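# Press two potentiometer knobs down onto their collars

## Task

On the circuit board there are two potentiometers whose knobs sit raised. Push each knob down until it rests on its own potentiometer's collar, without forcing either potentiometer out of the board (if one comes out, the task fails). Both knobs must stay seated on their own, not only while the robot presses them. Finally release and move the gripper away.

## Robot and tools

Robot: one 6-joint arm with a parallel two-finger gripper. Cameras: cam_high (overview) and cam_wrist (on the hand), both 504x504 pixels. Images come back with every call that returns state.

Joint order. Every row you send and every per-joint list in a result uses this order: elbow, wrist roll, shoulder, waist, wrist pitch, wrist yaw; a row then adds the gripper as a seventh number. Trust this order only. Wrist roll has its sign flipped relative to the URDF, both in commands and in readings. Stated ranges use URDF signs (in rad): waist -3.054 to 3.054, shoulder 0.000 to 3.142, elbow 0.000 to 2.356, wrist pitch -1.571 to 1.571, wrist yaw -1.571 to 1.571, wrist roll -3.142 to 3.142 (symmetric, so the flip leaves its range unchanged). True ends may differ by up to 0.010 rad.

Scaling of a row. Each of the six joint entries is a number in [-1, 1] that is an offset, not a pose. A value of 1.0 equals 0.9615 rad for waist, shoulder and elbow, 1.713 rad for wrist pitch, 1.767 rad for wrist yaw, 1.728 rad for wrist roll. The seventh entry is an absolute gripper opening in [-1, 1]: +1 fully open, about -0.80 where the empty fingers touch, nothing tighter below that. Closing fully from open takes roughly 0.5 s.

execute_actions(actions): a list of actions; each action is a list of up to 15 rows of 7 numbers, one row per 1/30 s step. If fewer than 15 rows are given, the final row is repeated to fill out 15 steps. Offsets in every row of an action are measured from the joint angles when that action began, not from the previous row; for the first action in a call that means the angles in the latest reported result. An empty list just fetches state and images. A joint asked to go more than 0.010 rad outward past its range end makes that action rejected; if the first action is rejected or any action is malformed, the entire call does nothing. A joint sent past its real end is stopped there, and the result may print "joint sent to its limit" (absence of that line proves nothing).

move(target, speed, blocking): target is one 7-number row; its joint offsets are taken from the Joint positions in the most recent result that printed them, not from the arm's current angle. All joints travel in sync, so the hand traces a curve, over 0.5 to 10 s. speed is the top rad/s of the joint with the longest path, 0.01 to 2, default 0.5. The gripper value is applied at the start. The move does not avoid obstacles; faster contact hits harder, and a target set deeper beyond the contact presses harder. blocking=false returns after 0.5 s while motion continues; then use wait or stop before sending new motion. The result adds a move: line with the outcome (done, off_target, moving, held, fault), limits=held or limits=none, and the joint farthest off target.

wait(seconds): 0 to 10; the arm keeps its last command, and a running move continues (returns early when it ends). stop(): brakes a running move; needs some room, more at speed; fingers keep moving. zoom_image(camera, region): camera is cam_high or cam_wrist, region [x0, y0, x1, y1] in image pixels from the top-left, at most 504 by 504. show_instructions(): returns the reference images for the scene. finished_scene(scene): ends the current scene (give its number) after the last command has been held; irreversible, and the reply states whether the goal was met. A reply with no tool call also ends things.

Frames. Scene frame: origin on the table beneath the arm base, +z up, +y to the left when looking along +x. The base may be slightly tilted. The gripper's fingers point along its own +x and open and close along its y. end_effector_position (m) is the point between the pads, 3 to 4 cm behind the tips; orientation is end_effector_quat_wxyz; velocities in m/s and rad/s. The printed hand position can be off, more when reaching far.

Reading results. Joint positions and Joint velocities are in rad and rad/s, followed by pad gap in m (0.088 = fully open). Joint targets shows what the joints are being driven to right now. grip_measured is the opening on the command scale; readings may be biased by about 1 mm and read up to 3 mm narrower while squeezing. grip_effort_n is motor effort (negative closes), capped near 83 N, and need not return to zero at rest. Joint torques and External joint torques are noisy estimates including friction. "joint command not followed" means the clearance check altered targets. MOTOR HOT starts at 50 °C; at 95 °C an OVER-TEMPERATURE FAULT holds the arm, and power may cut if it does not cool.

Motion caveats. Per step each joint target stays within a lead of its measured angle (0.211 rad waist, shoulder, elbow; 0.213 wrist pitch; 0.267 wrist yaw; 0.228 wrist roll), and targets are pulled back if they would put the hand over 70 mm from where it is. Large offsets thus need several actions, and an unfinished motion should be recommanded. Friction can leave joints short, especially at long reach; check positions after each move. The simulation keeps running while you compose a reply.

Cautions. Load limits (N m): waist 17.6, shoulder 21.8, elbow 21.7, wrist pitch 5.74, wrist yaw 5.72, wrist roll 5.36; reaching one triggers a TORQUE FAULT, a 10 s halt and loss of the rest of the call. Press the knobs slowly and only as deep as needed so the potentiometers are not driven out of the board. Avoid slams, hard shoves, drops, and knocking anything off the table. Parts may be nudged by brief outside disturbances. Release and back off before finishing.

Each tool is called after "Emit:" as name(argument=value, ...), one argument or row to a line, values as JSON.

## Session

Emit:
execute_actions(
  actions=[],
)

Scene clock: 0.00 s.
end_effector_position=(+0.0764, +0.4091, +0.2741) grip_measured=+0.854 grip_effort_n=n/a end_effector_quat_wxyz=(+0.784, -0.247, +0.528, +0.214) end_effector_velocity=(+0.002, -0.003, -0.003) end_effector_angular_velocity=(-0.016, +0.006, +0.003)
Joint names: [elbow, wrist roll, shoulder, waist, wrist pitch, wrist yaw]
Joint positions: [ 1.553 -0.914  2.131  1.532 -0.95   0.59   0.081]
Joint velocities: [-0.002  0.007  0.002 -0.007 -0.007 -0.007 -0.   ]
Joint torques (N m, as the arm reports them, + toward a larger Joint positions number): no reading
External joint torques (N m, as the arm's controller estimates them; a push from outside toward a larger Joint positions number lowers the number): no reading
Motor temperatures (°C, as the motors report them): [33 29 39 31 29 32]
Heat: hottest shoulder 39 °C (+0.0 °C/min).
Joint targets: [1.553 -0.914 2.131 1.532 -0.950 0.590]

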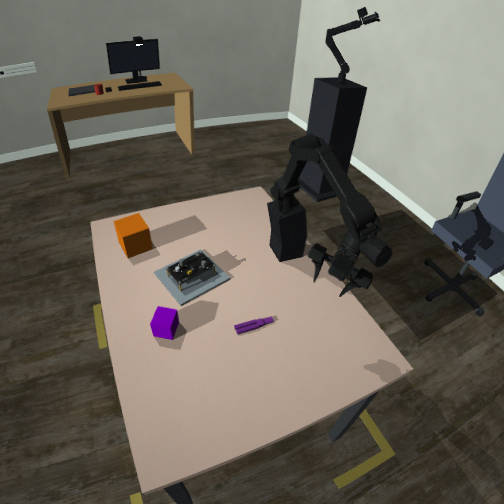

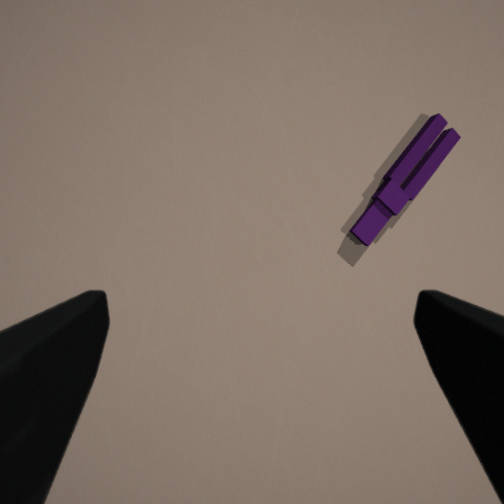

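Emit:
zoom_image(
  camera="cam_high",
  region=[150, 240, 240, 310],
)

Region (150, 240, 240, 310) of cam_high's 504x504 image, scaled by 5.600, with more detail than that image has.

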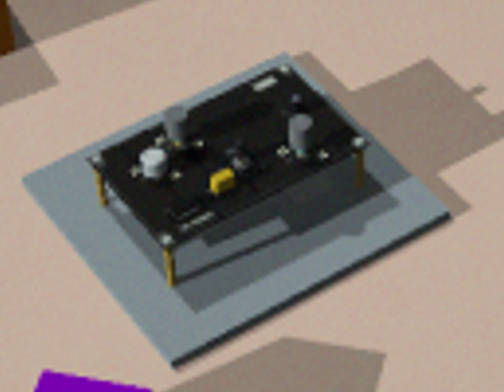

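Emit:
move(
  target=[-1.0, 0.616, 0.07, -0.669, 0.581, 0.514, -0.77],
  speed=1.2,
)

Emit:
zoom_image(
  camera="cam_wrist",
  region=[0, 0, 260, 340],
)

Scene clock: 15.13 s.
end_effector_position=(+0.2444, +0.1059, +0.1693) grip_measured=-0.767 grip_effort_n=-15.6 end_effector_quat_wxyz=(-0.613, +0.719, -0.317, +0.081) end_effector_velocity=(-0.001, -0.003, -0.003) end_effector_angular_velocity=(+0.010, +0.018, -0.010)
Joint names: [elbow, wrist roll, shoulder, waist, wrist pitch, wrist yaw]
Joint positions: [0.596 0.147 2.194 0.892 0.044 1.494 0.001]
Joint velocities: [-0.002 -0.007 -0.002 -0.007 -0.007 -0.022 -0.   ]
Joint torques (N m, as the arm reports them, + toward a larger Joint positions number): [ 0.86  0.05 -4.55  1.01  0.29  0.67]
External joint torques (N m, as the arm's controller estimates them; a push from outside toward a larger Joint positions number lowers the number): [ 0.05  0.11  1.04 -0.16  0.07  0.03]
Motor temperatures (°C, as the motors report them): [35 29 43 31 29 33]
Heat: hottest shoulder 43 °C (+15.9 °C/min).
Joint targets: [0.591 0.150 2.199 0.889 0.046 1.498]
move: done; limits=none; farthest joint: the shoulder, 0.005 radians from its target (0.067 radians at the start)

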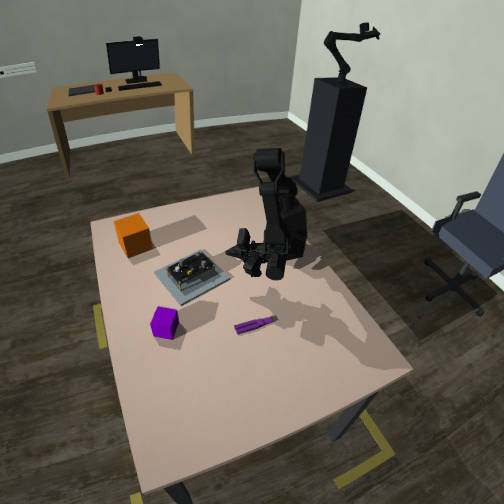

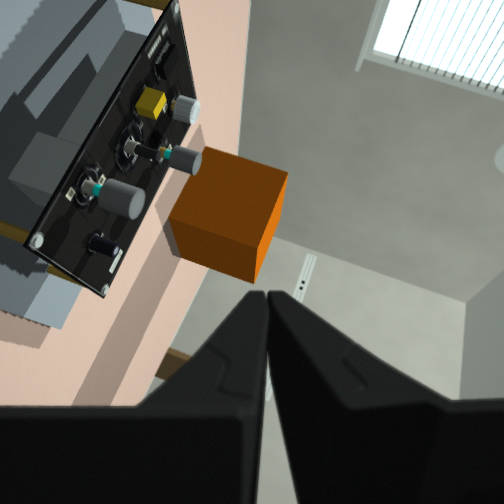

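Region (0, 0, 260, 340) of cam_wrist's 504x504 image, scaled by 1.482, with more detail than that image has; it fills the left 385 columns of this view, and the rest is white.

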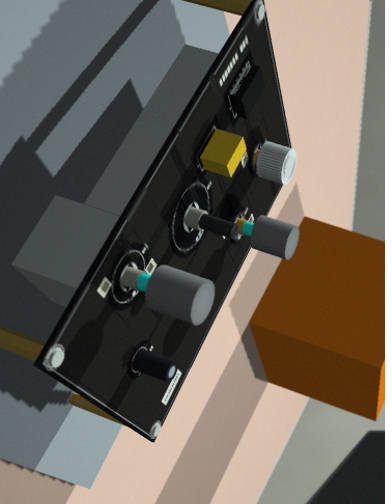

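Emit:
move(
  target=[0.546, -0.992, -0.385, 0, -0.393, 0, -0.77],
  speed=1.5,
)

Emit:
move(
  target=[0.01, 0, -0.01, -0.86, 0, -0.817, -0.77],
  speed=1.3,
)

Scene clock: 36.80 s.
end_effector_position=(+0.3383, +0.1860, +0.3248) grip_measured=-0.767 grip_effort_n=-15.6 end_effector_quat_wxyz=(+0.943, +0.086, +0.117, -0.298) end_effector_velocity=(-0.001, -0.003, -0.005) end_effector_angular_velocity=(-0.016, +0.037, +0.002)
Joint names: [elbow, wrist roll, shoulder, waist, wrist pitch, wrist yaw]
Joint positions: [ 1.109 -1.564  1.834  0.892 -0.628  1.494  0.001]
Joint velocities: [-0.002  0.007  0.002 -0.007 -0.022 -0.022  0.   ]
Joint torques (N m, as the arm reports them, + toward a larger Joint positions number): [ 5.66 -0.06 -8.28  1.64  0.22  0.61]
External joint torques (N m, as the arm's controller estimates them; a push from outside toward a larger Joint positions number lowers the number): [ 1.11 -0.06 -1.09  0.24 -0.14 -0.04]
Motor temperatures (°C, as the motors report them): [34 29 42 31 29 33]
Heat: hottest shoulder 42 °C (+4.9 °C/min).
Joint targets: [1.122 -1.567 1.823 0.892 -0.630 1.494]
move: off_target; limits=none; farthest joint: the elbow, 0.012 radians from its target (0.525 radians at the start)

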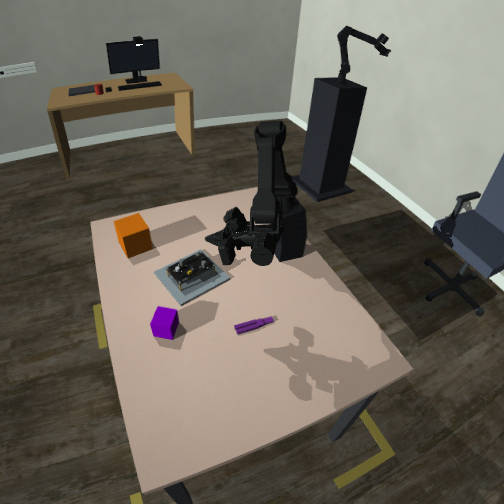

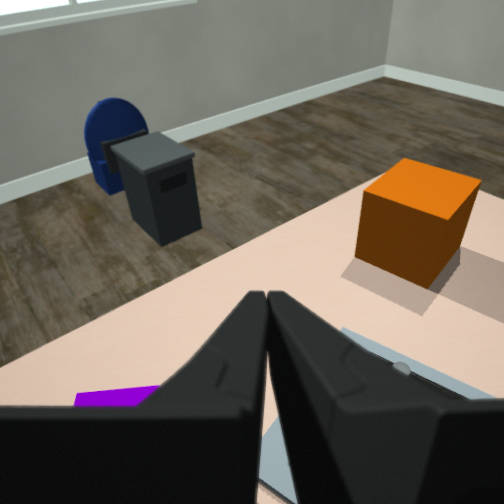

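Scene clock: 38.70 s.
end_effector_position=(+0.3533, +0.0465, +0.1797) grip_measured=-0.767 grip_effort_n=-15.6 end_effector_quat_wxyz=(+0.536, +0.458, +0.538, -0.463) end_effector_velocity=(-0.004, +0.000, -0.001) end_effector_angular_velocity=(+0.018, +0.015, +0.001)
Joint names: [elbow, wrist roll, shoulder, waist, wrist pitch, wrist yaw]
Joint positions: [ 1.109 -1.564  1.834  0.069 -0.628  0.054  0.001]
Joint velocities: [-0.007  0.007 -0.002 -0.007 -0.007 -0.022  0.   ]
Joint torques (N m, as the arm reports them, + toward a larger Joint positions number): [ 5.06  0.   -8.47  0.11  0.22 -0.05]
External joint torques (N m, as the arm's controller estimates them; a push from outside toward a larger Joint positions number lowers the number): [ 0.83  0.   -0.81 -0.22 -0.04 -0.11]
Motor temperatures (°C, as the motors report them): [34 29 43 31 29 33]
Heat: hottest shoulder 43 °C (+6.2 °C/min).
Joint targets: [1.119 -1.564 1.825 0.065 -0.628 0.051]
move: done; limits=none; farthest joint: the shoulder, 0.010 radians from its target (0.010 radians at the start)

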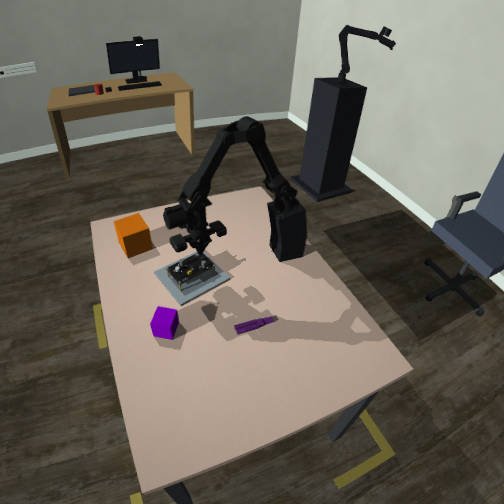

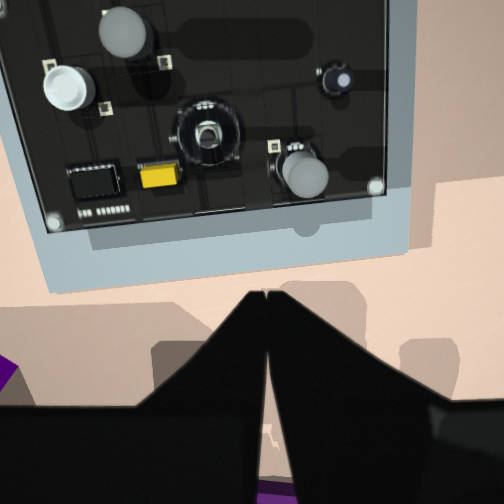

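Emit:
move(
  target=[-0.151, 0, 0.044, -0.092, 0.1, -0.012, -0.77],
  speed=0.4,
)

Emit:
zoom_image(
  camera="cam_wrist",
  region=[200, 200, 320, 310],
)

Scene clock: 57.87 s.
end_effector_position=(+0.3320, +0.0185, +0.1436) grip_measured=-0.767 grip_effort_n=-15.6 end_effector_quat_wxyz=(+0.515, +0.478, +0.520, -0.486) end_effector_velocity=(-0.002, +0.002, +0.000) end_effector_angular_velocity=(+0.021, +0.009, +0.005)
Joint names: [elbow, wrist roll, shoulder, waist, wrist pitch, wrist yaw]
Joint positions: [ 0.973 -1.564  1.87  -0.016 -0.459  0.036  0.001]
Joint velocities: [-0.002  0.007 -0.002 -0.002 -0.007 -0.022  0.   ]
Joint torques (N m, as the arm reports them, + toward a larger Joint positions number): [ 2.84  0.02 -6.21 -0.11  0.33 -0.01]
External joint torques (N m, as the arm's controller estimates them; a push from outside toward a larger Joint positions number lowers the number): [-0.8   0.02  1.08 -0.31  0.07 -0.07]
Motor temperatures (°C, as the motors report them): [36 29 46 31 29 33]
Heat: hottest shoulder 46 °C (+7.3 °C/min).
Joint targets: [0.964 -1.564 1.876 -0.019 -0.457 0.033]
move: done; limits=none; farthest joint: the elbow, 0.009 radians from its target (0.146 radians at the start)

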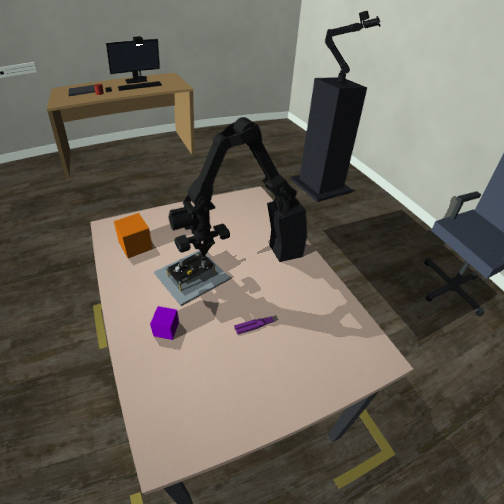

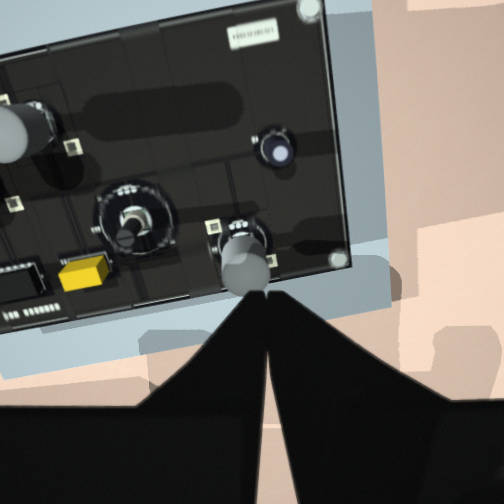

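Region (200, 200, 320, 310) of cam_wrist's 504x504 image, scaled by 4.200, with more detail than that image has; it fills the top 462 rows of this view, and the rest is white.

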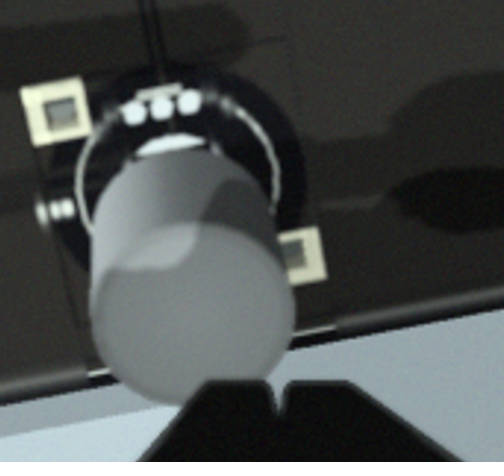

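Emit:
move(
  target=[-0.0165, 0.905, 0.046, 0.016, 0.04, 0, -0.77],
  speed=1.2,
)

Emit:
zoom_image(
  camera="cam_wrist",
  region=[200, 200, 320, 310],
)

Scene clock: 69.80 s.
end_effector_position=(+0.3362, +0.0232, +0.1320) grip_measured=-0.767 grip_effort_n=-15.6 end_effector_quat_wxyz=(+0.710, -0.025, +0.703, +0.025) end_effector_velocity=(-0.003, +0.000, -0.001) end_effector_angular_velocity=(+0.006, +0.013, +0.020)
Joint names: [elbow, wrist roll, shoulder, waist, wrist pitch, wrist yaw]
Joint positions: [ 0.965 -0.003  1.906 -0.004 -0.392  0.036  0.001]
Joint velocities: [-0.002  0.022  0.002 -0.002 -0.007 -0.007 -0.   ]
Joint torques (N m, as the arm reports them, + toward a larger Joint positions number): [ 2.74  0.09 -6.07  0.66  0.41 -0.01]
External joint torques (N m, as the arm's controller estimates them; a push from outside toward a larger Joint positions number lowers the number): [-0.76  0.09  1.3   0.41  0.08  0.  ]
Motor temperatures (°C, as the motors report them): [35 29 46 31 29 33]
Heat: hottest shoulder 46 °C (+4.0 °C/min).
Joint targets: [0.957 0.000 1.914 -0.000 -0.390 0.036]
move: done; limits=none; farthest joint: the shoulder, 0.008 radians from its target (0.044 radians at the start)

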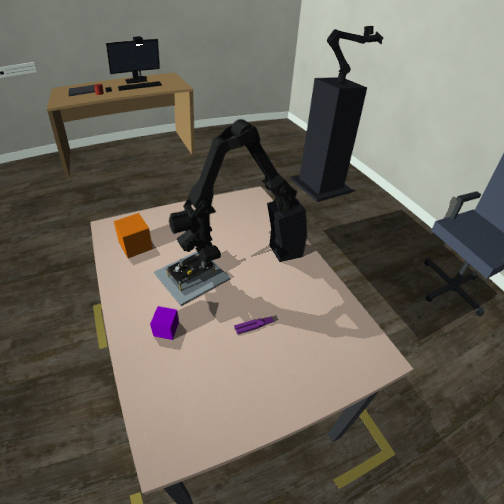

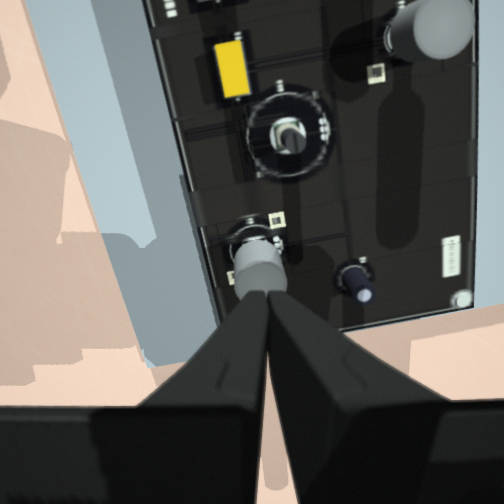

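Region (200, 200, 320, 310) of cam_wrist's 504x504 image, scaled by 4.200, with more detail than that image has; it fills the top 462 rows of this view, and the rest is white.

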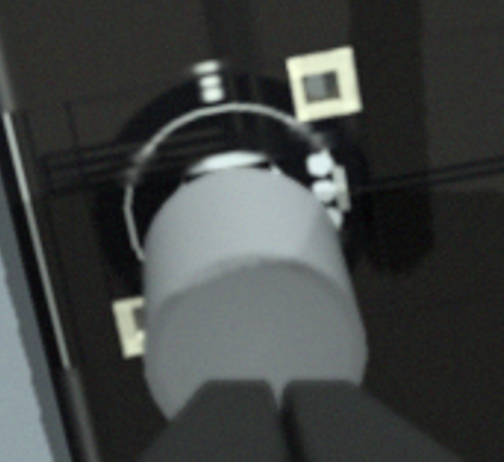

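Emit:
move(
  target=[-0.013, 0, 0.034, 0.009, 0.018, 0, -0.77],
  speed=0.06,
)

Scene clock: 76.73 s.
end_effector_position=(+0.3355, +0.0251, +0.1241) grip_measured=-0.767 grip_effort_n=-15.6 end_effector_quat_wxyz=(+0.710, -0.027, +0.703, +0.027) end_effector_velocity=(-0.002, +0.000, +0.000) end_effector_angular_velocity=(+0.006, +0.008, +0.020)
Joint names: [elbow, wrist roll, shoulder, waist, wrist pitch, wrist yaw]
Joint positions: [ 0.96  -0.003  1.931  0.    -0.363  0.036  0.001]
Joint velocities: [-0.002  0.022 -0.002 -0.002 -0.007 -0.007 -0.   ]
Joint torques (N m, as the arm reports them, + toward a larger Joint positions number): [ 2.69  0.01 -6.1   0.64  0.41  0.  ]
External joint torques (N m, as the arm's controller estimates them; a push from outside toward a larger Joint positions number lowers the number): [-0.69  0.01  1.36  0.38  0.08  0.01]
Motor temperatures (°C, as the motors report them): [35 29 46 31 29 33]
Heat: hottest shoulder 46 °C (+3.0 °C/min).
Joint targets: [0.952 -0.003 1.939 0.004 -0.361 0.036]
move: done; limits=none; farthest joint: the shoulder, 0.008 radians from its target (0.032 radians at the start)

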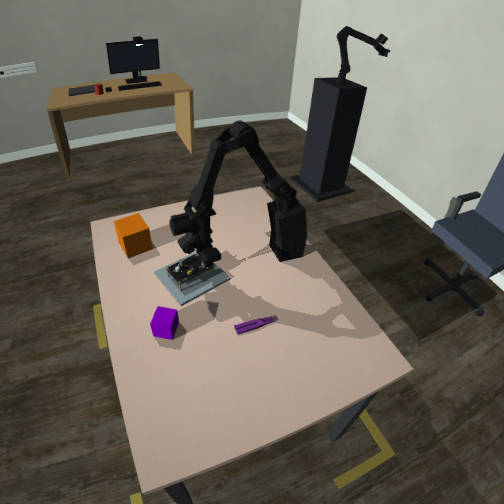

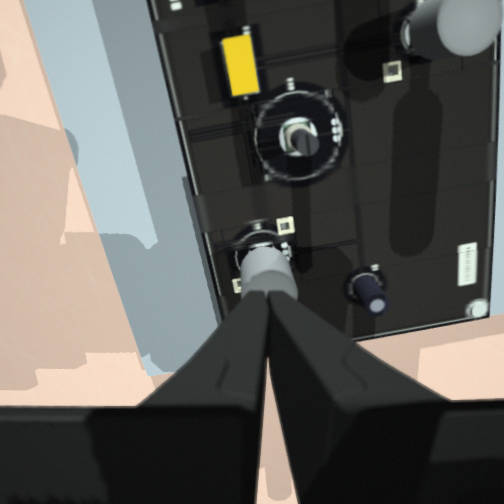

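Emit:
execute_actions(
  actions=[
    [[-0.009,0,0.010,0.004,0.002,0,-0.77],[-0.009,0,0.012,0.004,0.003,0,-0.77],[-0.009,0,0.014,0.004,0.005,0,-0.77],[-0.010,0,0.016,0.004,0.006,0,-0.77],[-0.010,0,0.018,0.004,0.0075,0,-0.77]],
    [[-0.009,0,0.010,0.004,0.002,0,-0.77],[-0.009,0,0.012,0.004,0.003,0,-0.77],[-0.009,0,0.014,0.004,0.005,0,-0.77],[-0.010,0,0.016,0.004,0.006,0,-0.77],[-0.010,0,0.018,0.004,0.0075,0,-0.77]],
  ],
)

Scene clock: 84.27 s.
end_effector_position=(+0.3347, +0.0252, +0.1180) grip_measured=-0.767 grip_effort_n=-15.6 end_effector_quat_wxyz=(+0.710, -0.027, +0.703, +0.027) end_effector_velocity=(-0.002, +0.002, +0.000) end_effector_angular_velocity=(+0.007, +0.008, +0.025)
Joint names: [elbow, wrist roll, shoulder, waist, wrist pitch, wrist yaw]
Joint positions: [ 0.957 -0.003  1.95   0.    -0.341  0.036  0.001]
Joint velocities: [-0.002  0.022 -0.002  0.002 -0.007 -0.007 -0.   ]
Joint torques (N m, as the arm reports them, + toward a larger Joint positions number): [ 2.8   0.06 -6.09  0.58  0.4   0.01]
External joint torques (N m, as the arm's controller estimates them; a push from outside toward a larger Joint positions number lowers the number): [-0.52  0.06  1.37  0.23  0.04  0.02]
External joint torques at the end of the 1st action: [-0.84  0.04  1.39  0.34  0.03  0.  ]
Motor temperatures (°C, as the motors report them): [35 29 46 31 29 33]
Heat: hottest shoulder 46 °C (+4.1 °C/min).
Joint targets: [0.949 -0.003 1.958 0.004 -0.339 0.036]

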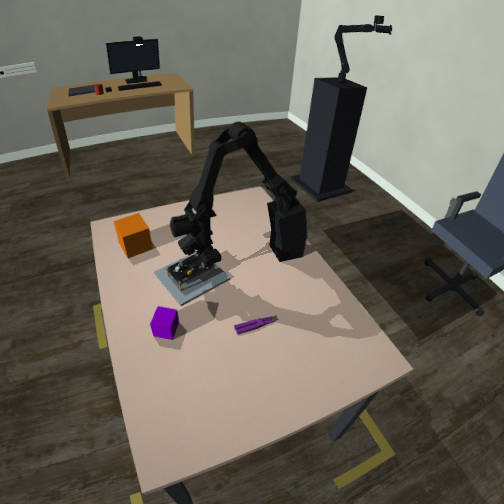

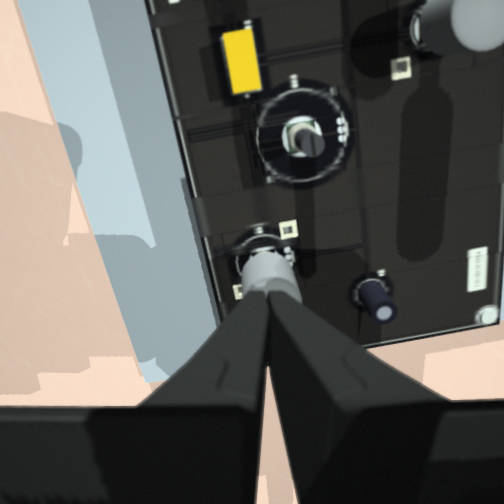

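Emit:
execute_actions(
  actions=[
    [[-0.009,0,0.010,0.004,0.002,0,-0.77],[-0.009,0,0.012,0.004,0.003,0,-0.77],[-0.009,0,0.014,0.004,0.005,0,-0.77],[-0.010,0,0.016,0.004,0.006,0,-0.77],[-0.010,0,0.018,0.004,0.0075,0,-0.77]],
  ],
)

Emit:
zoom_image(
  camera="cam_wrist",
  region=[200, 200, 320, 310],
)

Scene clock: 89.30 s.
end_effector_position=(+0.3346, +0.0253, +0.1155) grip_measured=-0.767 grip_effort_n=-15.6 end_effector_quat_wxyz=(+0.710, -0.027, +0.703, +0.027) end_effector_velocity=(-0.002, -0.002, +0.000) end_effector_angular_velocity=(+0.005, +0.008, +0.001)
Joint names: [elbow, wrist roll, shoulder, waist, wrist pitch, wrist yaw]
Joint positions: [ 0.955 -0.003  1.958  0.    -0.33   0.036  0.001]
Joint velocities: [-0.002  0.007 -0.002 -0.007 -0.007 -0.007 -0.   ]
Joint torques (N m, as the arm reports them, + toward a larger Joint positions number): [ 2.61  0.01 -6.15  0.69  0.47 -0.04]
External joint torques (N m, as the arm's controller estimates them; a push from outside toward a larger Joint positions number lowers the number): [-0.65  0.01  1.31  0.47  0.13 -0.04]
Motor temperatures (°C, as the motors report them): [35 29 46 31 29 33]
Heat: hottest shoulder 46 °C (+4.1 °C/min).
Joint targets: [0.947 -0.003 1.967 0.004 -0.328 0.036]

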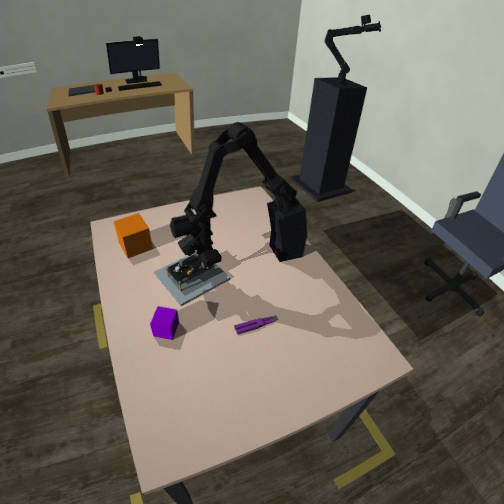

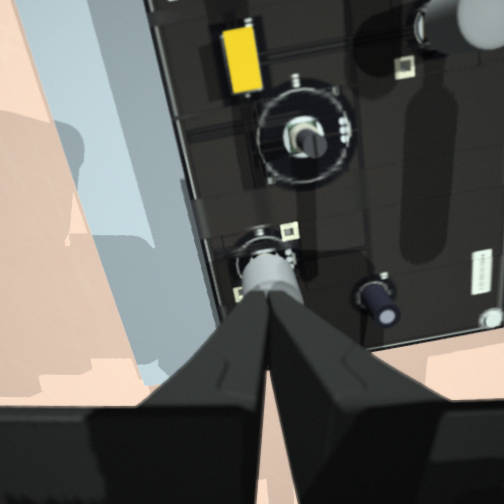

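Region (200, 200, 320, 310) of cam_wrist's 504x504 image, scaled by 4.200, with more detail than that image has; it fills the top 462 rows of this view, and the rest is white.

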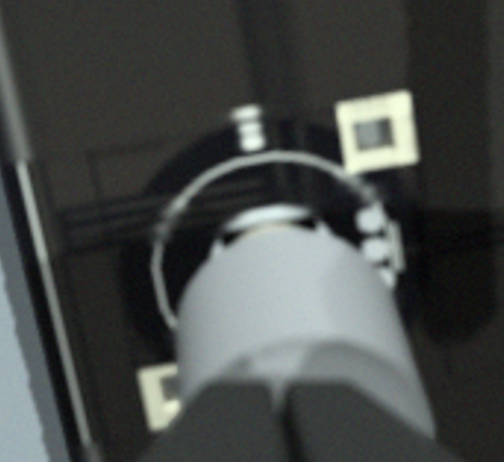

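Emit:
execute_actions(
  actions=[
    [[-0.009,0,0.010,0.004,0,0,-0.77],[-0.009,0,0.012,0.004,0,0,-0.77],[-0.009,0,0.014,0.004,0,0,-0.77],[-0.010,0,0.016,0.004,0,0,-0.77],[-0.010,0,0.018,0.004,0,0,-0.77]],
  ],
)

Emit:
zoom_image(
  camera="cam_wrist",
  region=[200, 200, 320, 310],
)

Scene clock: 98.07 s.
end_effector_position=(+0.3339, +0.0253, +0.1146) grip_measured=-0.767 grip_effort_n=-15.6 end_effector_quat_wxyz=(+0.709, -0.027, +0.704, +0.027) end_effector_velocity=(-0.006, +0.001, -0.001) end_effector_angular_velocity=(+0.006, +0.027, -0.004)
Joint names: [elbow, wrist roll, shoulder, waist, wrist pitch, wrist yaw]
Joint positions: [ 0.955 -0.003  1.961  0.    -0.33   0.036  0.001]
Joint velocities: [-0.002 -0.007  0.002  0.002 -0.022 -0.007  0.   ]
Joint torques (N m, as the arm reports them, + toward a larger Joint positions number): [ 2.49  0.04 -5.33  0.76  0.26  0.  ]
External joint torques (N m, as the arm's controller estimates them; a push from outside toward a larger Joint positions number lowers the number): [-0.68  0.04  2.1   0.45 -0.05  0.01]
Motor temperatures (°C, as the motors report them): [34 29 45 31 29 33]
Heat: hottest shoulder 45 °C (+2.0 °C/min).
Joint targets: [0.946 -0.003 1.976 0.004 -0.331 0.036]

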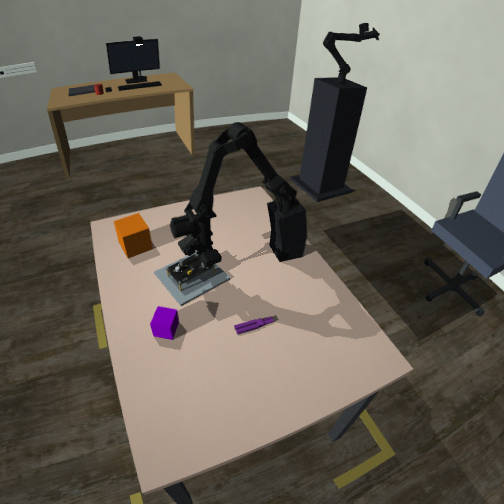

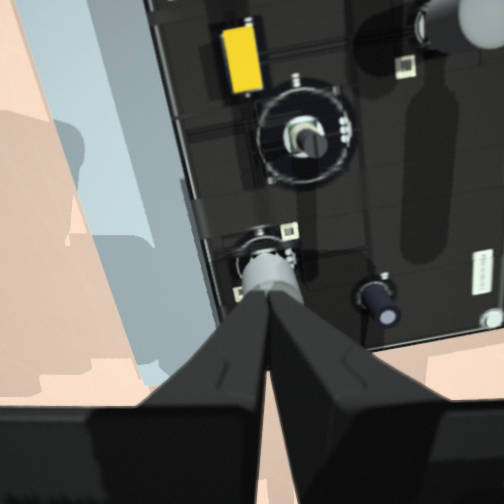

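Region (200, 200, 320, 310) of cam_wrist's 504x504 image, scaled by 4.200, with more detail than that image has; it fills the top 462 rows of this view, and the rest is white.

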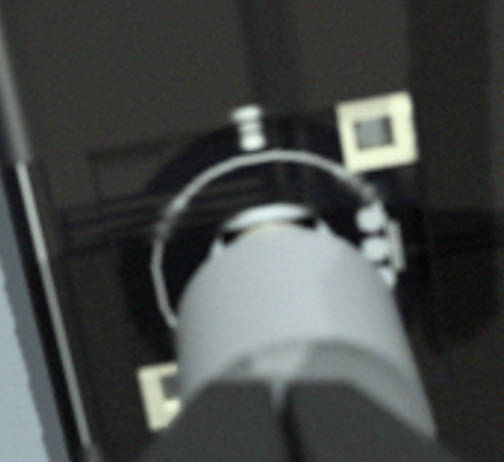

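Emit:
execute_actions(
  actions=[
    [[-0.010,0,0.017,0.004,0,0,-0.77],[-0.010,0,0.019,0.004,0,0,-0.77],[-0.011,0,0.021,0.004,0,0,-0.77],[-0.011,0,0.023,0.004,0,0,-0.77]],
    [[-0.012,0,0.024,0.004,0.001,0,-0.77],[-0.012,0,0.026,0.004,0.001,0,-0.77],[-0.013,0,0.028,0.004,0.001,0,-0.77],[-0.013,0,0.030,0.004,0.001,0,-0.77]],
  ],
)

Scene clock: 105.43 s.
end_effector_position=(+0.3329, +0.0253, +0.1124) grip_measured=-0.767 grip_effort_n=-15.6 end_effector_quat_wxyz=(+0.707, -0.027, +0.706, +0.027) end_effector_velocity=(-0.002, -0.002, +0.000) end_effector_angular_velocity=(+0.005, +0.008, +0.015)
Joint names: [elbow, wrist roll, shoulder, waist, wrist pitch, wrist yaw]
Joint positions: [ 0.955 -0.003  1.969  0.    -0.328  0.036  0.001]
Joint velocities: [-0.002  0.022 -0.002 -0.007 -0.007 -0.007  0.   ]
Joint torques (N m, as the arm reports them, + toward a larger Joint positions number): [ 2.11  0.01 -4.21  0.65  0.26 -0.03]
External joint torques (N m, as the arm's controller estimates them; a push from outside toward a larger Joint positions number lowers the number): [-1.09  0.01  3.25  0.46 -0.07 -0.03]
External joint torques at the end of the 1st action: [-0.77  0.02  2.55  0.52 -0.08 -0.01]
Motor temperatures (°C, as the motors report them): [34 29 45 31 29 33]
Heat: hottest shoulder 45 °C (+1.0 °C/min).
Joint targets: [0.942 -0.003 1.994 0.004 -0.328 0.036]

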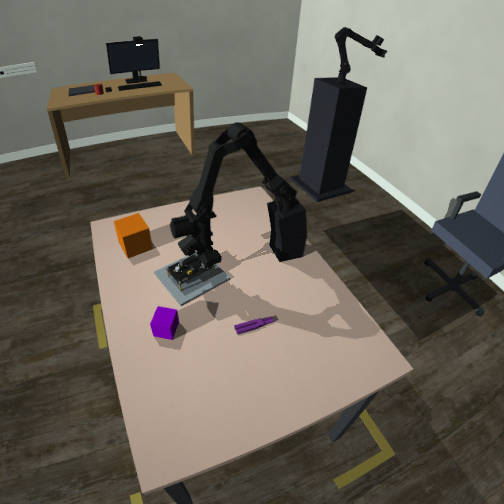

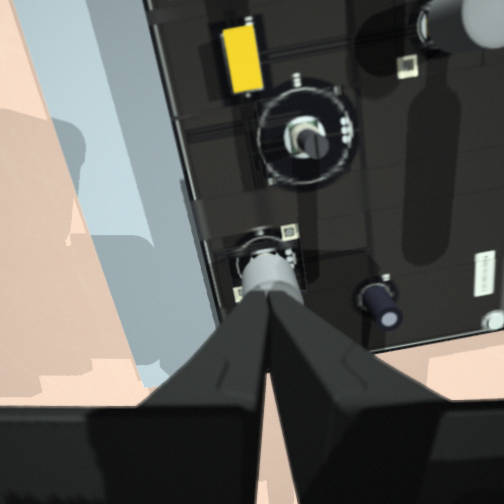

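Emit:
execute_actions(
  actions=[
    [[-0.013,0,0.028,0.004,0.002,0,-0.77],[-0.014,0,0.030,0.004,0.002,0,-0.77],[-0.014,0,0.032,0.004,0.002,0,-0.77],[-0.015,0,0.034,0.004,0.002,0,-0.77]],
    [[-0.015,0,0.034,0.004,0.002,0,-0.77],[-0.016,0,0.036,0.004,0.002,0,-0.77],[-0.016,0,0.038,0.004,0.002,0,-0.77],[-0.017,0,0.040,0.004,0.002,0,-0.77]],
  ],
)

Scene clock: 110.40 s.
end_effector_position=(+0.3322, +0.0253, +0.1102) grip_measured=-0.767 grip_effort_n=-15.6 end_effector_quat_wxyz=(+0.706, -0.027, +0.707, +0.027) end_effector_velocity=(-0.001, +0.000, -0.000) end_effector_angular_velocity=(+0.007, -0.002, +0.005)
Joint names: [elbow, wrist roll, shoulder, waist, wrist pitch, wrist yaw]
Joint positions: [ 0.955 -0.003  1.976  0.    -0.324  0.036  0.001]
Joint velocities: [-0.007  0.007 -0.002 -0.002  0.007 -0.007  0.   ]
Joint torques (N m, as the arm reports them, + toward a larger Joint positions number): [ 1.7   0.02 -3.13  0.68  0.4   0.02]
External joint torques (N m, as the arm's controller estimates them; a push from outside toward a larger Joint positions number lowers the number): [-1.45  0.02  4.33  0.42  0.07  0.03]
External joint torques at the end of the 1st action: [-1.35  0.02  3.9   0.46  0.01  0.01]
Motor temperatures (°C, as the motors report them): [34 29 45 31 29 33]
Heat: hottest shoulder 45 °C (+0.0 °C/min).
Joint targets: [0.939 -0.003 2.011 0.004 -0.322 0.036]

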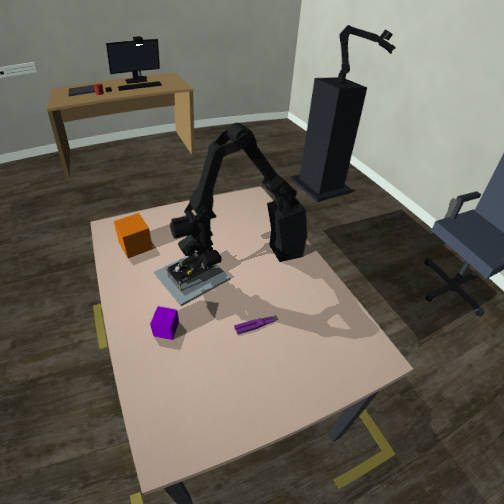

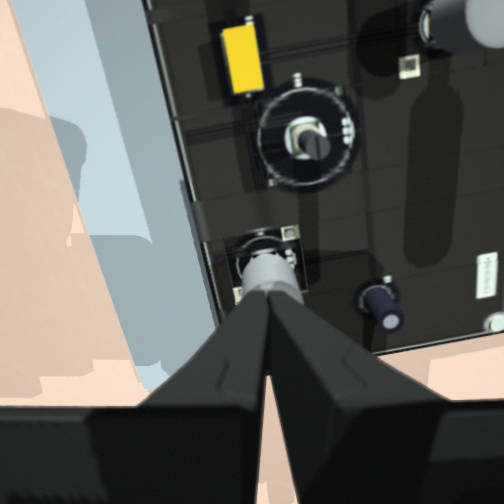

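Emit:
execute_actions(
  actions=[
    [[-0.017,0,0.037,0.004,0.002,0,-0.77],[-0.017,0,0.039,0.004,0.002,0,-0.77],[-0.018,0,0.041,0.004,0.002,0,-0.77],[-0.018,0,0.043,0.004,0.002,0,-0.77],[-0.018,0,0.044,0.004,0.002,0,-0.77]],
  ],
)

Scene clock: 113.93 s.
end_effector_position=(+0.3318, +0.0253, +0.1092) grip_measured=-0.767 grip_effort_n=-15.6 end_effector_quat_wxyz=(+0.705, -0.027, +0.708, +0.027) end_effector_velocity=(-0.005, -0.000, +0.000) end_effector_angular_velocity=(+0.005, +0.023, +0.006)
Joint names: [elbow, wrist roll, shoulder, waist, wrist pitch, wrist yaw]
Joint positions: [ 0.955 -0.003  1.98   0.    -0.322  0.036  0.001]
Joint velocities: [-0.002  0.007 -0.002 -0.002 -0.022 -0.007 -0.   ]
Joint torques (N m, as the arm reports them, + toward a larger Joint positions number): [ 1.63  0.01 -2.47  0.71  0.42 -0.01]
External joint torques (N m, as the arm's controller estimates them; a push from outside toward a larger Joint positions number lowers the number): [-1.42  0.01  4.92  0.4   0.13  0.01]
Motor temperatures (°C, as the motors report them): [34 29 44 31 29 33]
Heat: hottest shoulder 44 °C (-2.0 °C/min).
Joint targets: [0.938 -0.003 2.019 0.004 -0.320 0.036]

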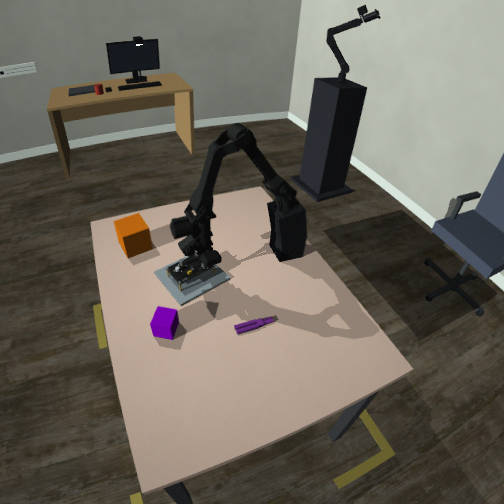

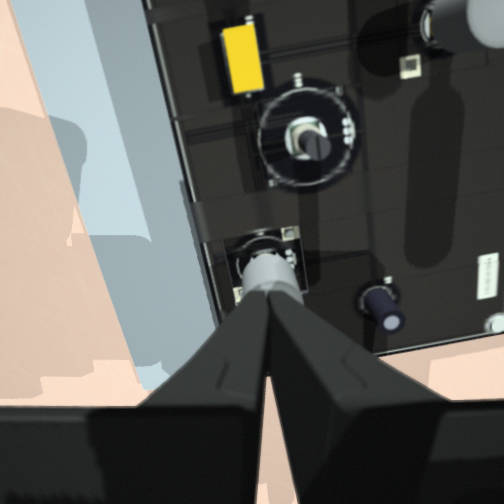

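Emit:
execute_actions(
  actions=[
    [[-0.018,0,0.042,0.004,0.002,0,-0.77],[-0.018,0,0.044,0.004,0.002,0,-0.77],[-0.019,0,0.046,0.004,0.002,0,-0.77],[-0.019,0,0.048,0.004,0.002,0,-0.77],[-0.019,0,0.049,0.004,0.002,0,-0.77]],
  ],
)

Scene clock: 116.90 s.
end_effector_position=(+0.3313, +0.0253, +0.1083) grip_measured=-0.767 grip_effort_n=-15.6 end_effector_quat_wxyz=(+0.705, -0.027, +0.709, +0.027) end_effector_velocity=(-0.002, -0.002, +0.000) end_effector_angular_velocity=(-0.008, +0.007, +0.020)
Joint names: [elbow, wrist roll, shoulder, waist, wrist pitch, wrist yaw]
Joint positions: [ 0.955 -0.003  1.983  0.    -0.321  0.036  0.001]
Joint velocities: [-0.002  0.022 -0.002 -0.002 -0.007  0.007 -0.   ]
Joint torques (N m, as the arm reports them, + toward a larger Joint positions number): [ 1.38 -0.01 -2.    0.7   0.4  -0.02]
External joint torques (N m, as the arm's controller estimates them; a push from outside toward a larger Joint positions number lowers the number): [-1.71 -0.01  5.44  0.43  0.1  -0.01]
Motor temperatures (°C, as the motors report them): [34 29 44 31 29 33]
Heat: hottest shoulder 44 °C (-2.0 °C/min).
Joint targets: [0.937 -0.003 2.027 0.004 -0.319 0.036]

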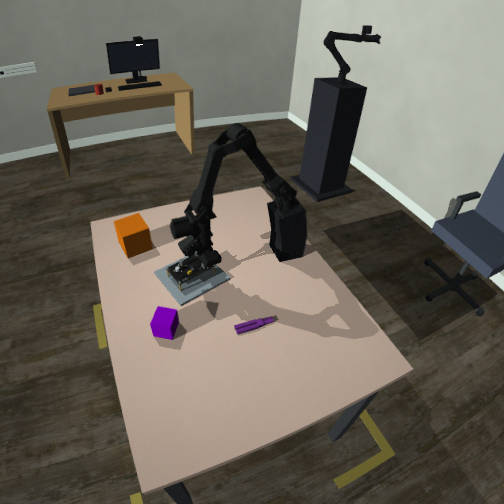

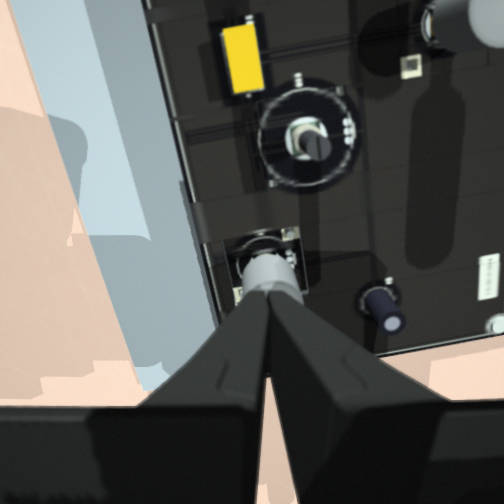

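Emit:
execute_actions(
  actions=[
    [[-0.019,0,0.047,0.004,0.003,0,-0.77],[-0.019,0,0.049,0.004,0.003,0,-0.77],[-0.020,0,0.051,0.004,0.003,0,-0.77],[-0.020,0,0.053,0.004,0.003,0,-0.77],[-0.020,0,0.054,0.004,0.003,0,-0.77]],
  ],
)

Scene clock: 120.83 s.
end_effector_position=(+0.3309, +0.0253, +0.1067) grip_measured=-0.767 grip_effort_n=-15.6 end_effector_quat_wxyz=(+0.704, -0.027, +0.709, +0.027) end_effector_velocity=(+0.001, +0.003, +0.000) end_effector_angular_velocity=(+0.022, -0.006, -0.010)
Joint names: [elbow, wrist roll, shoulder, waist, wrist pitch, wrist yaw]
Joint positions: [ 0.955 -0.003  1.988  0.    -0.317  0.036  0.001]
Joint velocities: [-0.002 -0.007 -0.002 -0.002  0.007 -0.022 -0.   ]
Joint torques (N m, as the arm reports them, + toward a larger Joint positions number): [ 1.42  0.02 -1.55  0.67  0.37 -0.02]
External joint torques (N m, as the arm's controller estimates them; a push from outside toward a larger Joint positions number lowers the number): [-1.71  0.02  5.94  0.39  0.05 -0.01]
Motor temperatures (°C, as the motors report them): [34 29 43 31 29 33]
Heat: hottest shoulder 43 °C (-3.0 °C/min).
Joint targets: [0.936 -0.003 2.035 0.004 -0.316 0.036]

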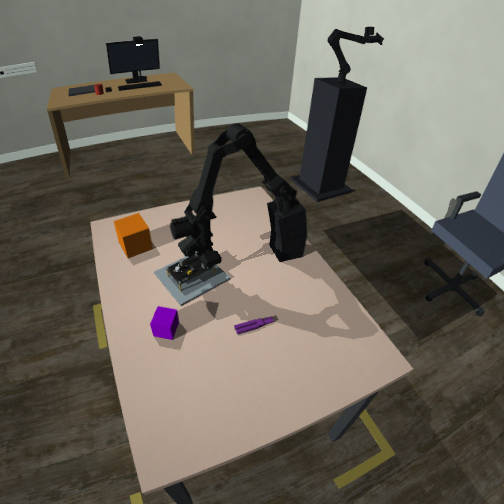

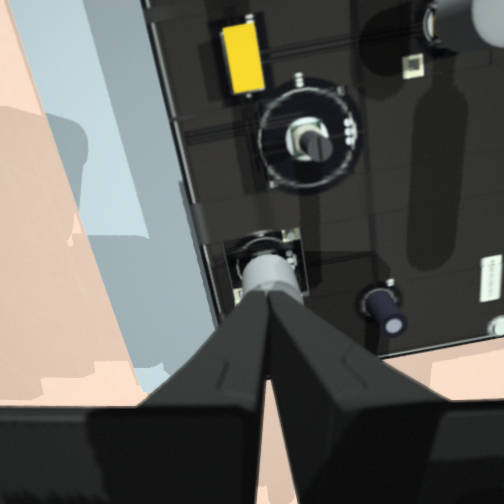

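Emit:
execute_actions(
  actions=[
    [[-0.020,0,0.050,0.004,0.003,0,-0.77],[-0.020,0,0.051,0.004,0.003,0,-0.77],[-0.020,0,0.052,0.004,0.003,0,-0.77],[-0.020,0,0.053,0.004,0.003,0,-0.77],[-0.020,0,0.054,0.004,0.003,0,-0.77]],
  ],
)

Scene clock: 124.23 s.
end_effector_position=(+0.3309, +0.0253, +0.1054) grip_measured=-0.767 grip_effort_n=-15.6 end_effector_quat_wxyz=(+0.704, -0.027, +0.709, +0.027) end_effector_velocity=(-0.003, +0.000, -0.001) end_effector_angular_velocity=(+0.006, +0.013, +0.005)
Joint names: [elbow, wrist roll, shoulder, waist, wrist pitch, wrist yaw]
Joint positions: [ 0.955 -0.003  1.993  0.    -0.312  0.036  0.001]
Joint velocities: [-0.002  0.007  0.002 -0.002 -0.007 -0.007 -0.   ]
Joint torques (N m, as the arm reports them, + toward a larger Joint positions number): [ 1.3   0.02 -1.59  0.73  0.35 -0.01]
External joint torques (N m, as the arm's controller estimates them; a push from outside toward a larger Joint positions number lowers the number): [-1.78  0.02  5.87  0.47  0.03 -0.01]
Motor temperatures (°C, as the motors report them): [34 29 43 31 29 33]
Heat: hottest shoulder 43 °C (-3.1 °C/min).
Joint targets: [0.936 -0.003 2.040 0.004 -0.312 0.036]

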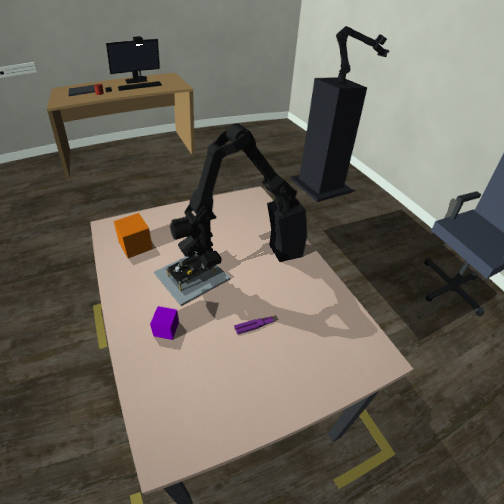

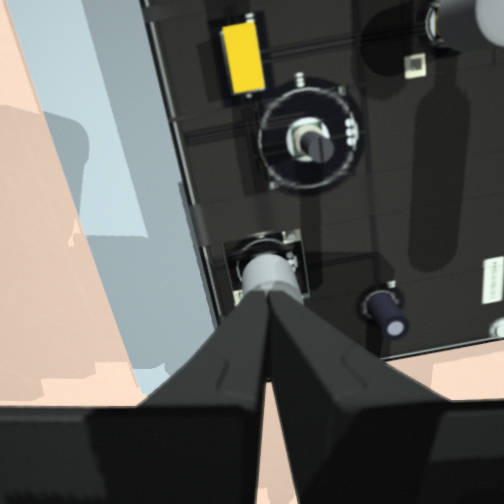

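Emit:
execute_actions(
  actions=[
    [[-0.020,0,0.0495,0.004,0.003,0,-0.77],[-0.020,0,0.0505,0.004,0.003,0,-0.77],[-0.020,0,0.0515,0.004,0.003,0,-0.77],[-0.020,0,0.0525,0.004,0.003,0,-0.77],[-0.020,0,0.0535,0.004,0.003,0,-0.77]],
  ],
)

Scene clock: 128.77 s.
end_effector_position=(+0.3309, +0.0253, +0.1040) grip_measured=-0.767 grip_effort_n=-15.6 end_effector_quat_wxyz=(+0.704, -0.027, +0.709, +0.027) end_effector_velocity=(+0.001, +0.005, +0.000) end_effector_angular_velocity=(+0.037, -0.004, +0.019)
Joint names: [elbow, wrist roll, shoulder, waist, wrist pitch, wrist yaw]
Joint positions: [ 0.955 -0.003  1.998  0.    -0.308  0.037  0.001]
Joint velocities: [-0.002  0.022 -0.002 -0.002  0.007 -0.037 -0.   ]
Joint torques (N m, as the arm reports them, + toward a larger Joint positions number): [ 1.32  0.03 -1.55  0.85  0.32 -0.02]
External joint torques (N m, as the arm's controller estimates them; a push from outside toward a larger Joint positions number lowers the number): [-1.79  0.03  6.    0.55  0.   -0.01]
Motor temperatures (°C, as the motors report them): [34 29 42 31 29 33]
Heat: hottest shoulder 42 °C (-4.0 °C/min).
Joint targets: [0.936 -0.003 2.045 0.004 -0.307 0.036]

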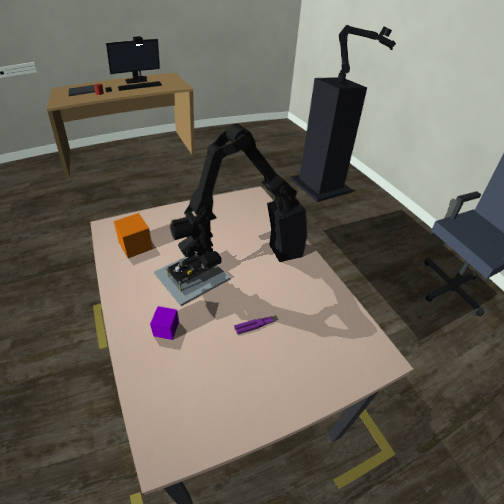

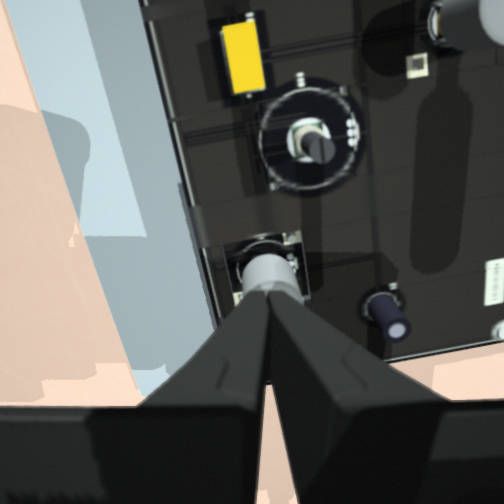

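Emit:
execute_actions(
  actions=[
    [[-0.020,0,0.0495,0.004,0.003,0,-0.77],[-0.020,0,0.0502,0.004,0.003,0,-0.77],[-0.020,0,0.051,0.004,0.003,0,-0.77],[-0.020,0,0.0517,0.004,0.003,0,-0.77],[-0.020,0,0.0525,0.004,0.003,0,-0.77]],
  ],
)

Scene clock: 132.73 s.
end_effector_position=(+0.3309, +0.0253, +0.1031) grip_measured=-0.767 grip_effort_n=-15.6 end_effector_quat_wxyz=(+0.704, -0.027, +0.709, +0.027) end_effector_velocity=(-0.003, +0.000, -0.001) end_effector_angular_velocity=(+0.006, +0.013, +0.020)
Joint names: [elbow, wrist roll, shoulder, waist, wrist pitch, wrist yaw]
Joint positions: [ 0.955 -0.003  2.001  0.    -0.304  0.037  0.001]
Joint velocities: [-0.002  0.022  0.002 -0.002 -0.007 -0.007 -0.   ]
Joint torques (N m, as the arm reports them, + toward a larger Joint positions number): [ 1.26  0.03 -1.7   0.84  0.33 -0.02]
External joint torques (N m, as the arm's controller estimates them; a push from outside toward a larger Joint positions number lowers the number): [-1.78  0.03  5.8   0.57  0.02 -0.02]
Motor temperatures (°C, as the motors report them): [33 29 42 31 29 33]
Heat: hottest shoulder 42 °C (-4.0 °C/min).
Joint targets: [0.936 -0.003 2.048 0.004 -0.303 0.036]

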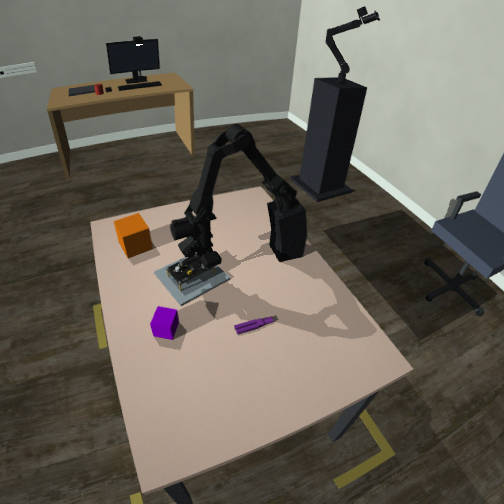

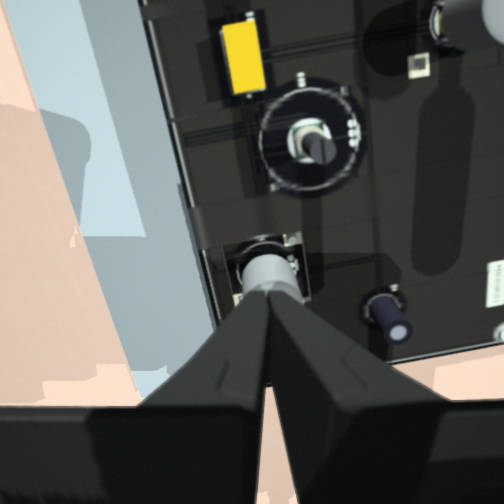

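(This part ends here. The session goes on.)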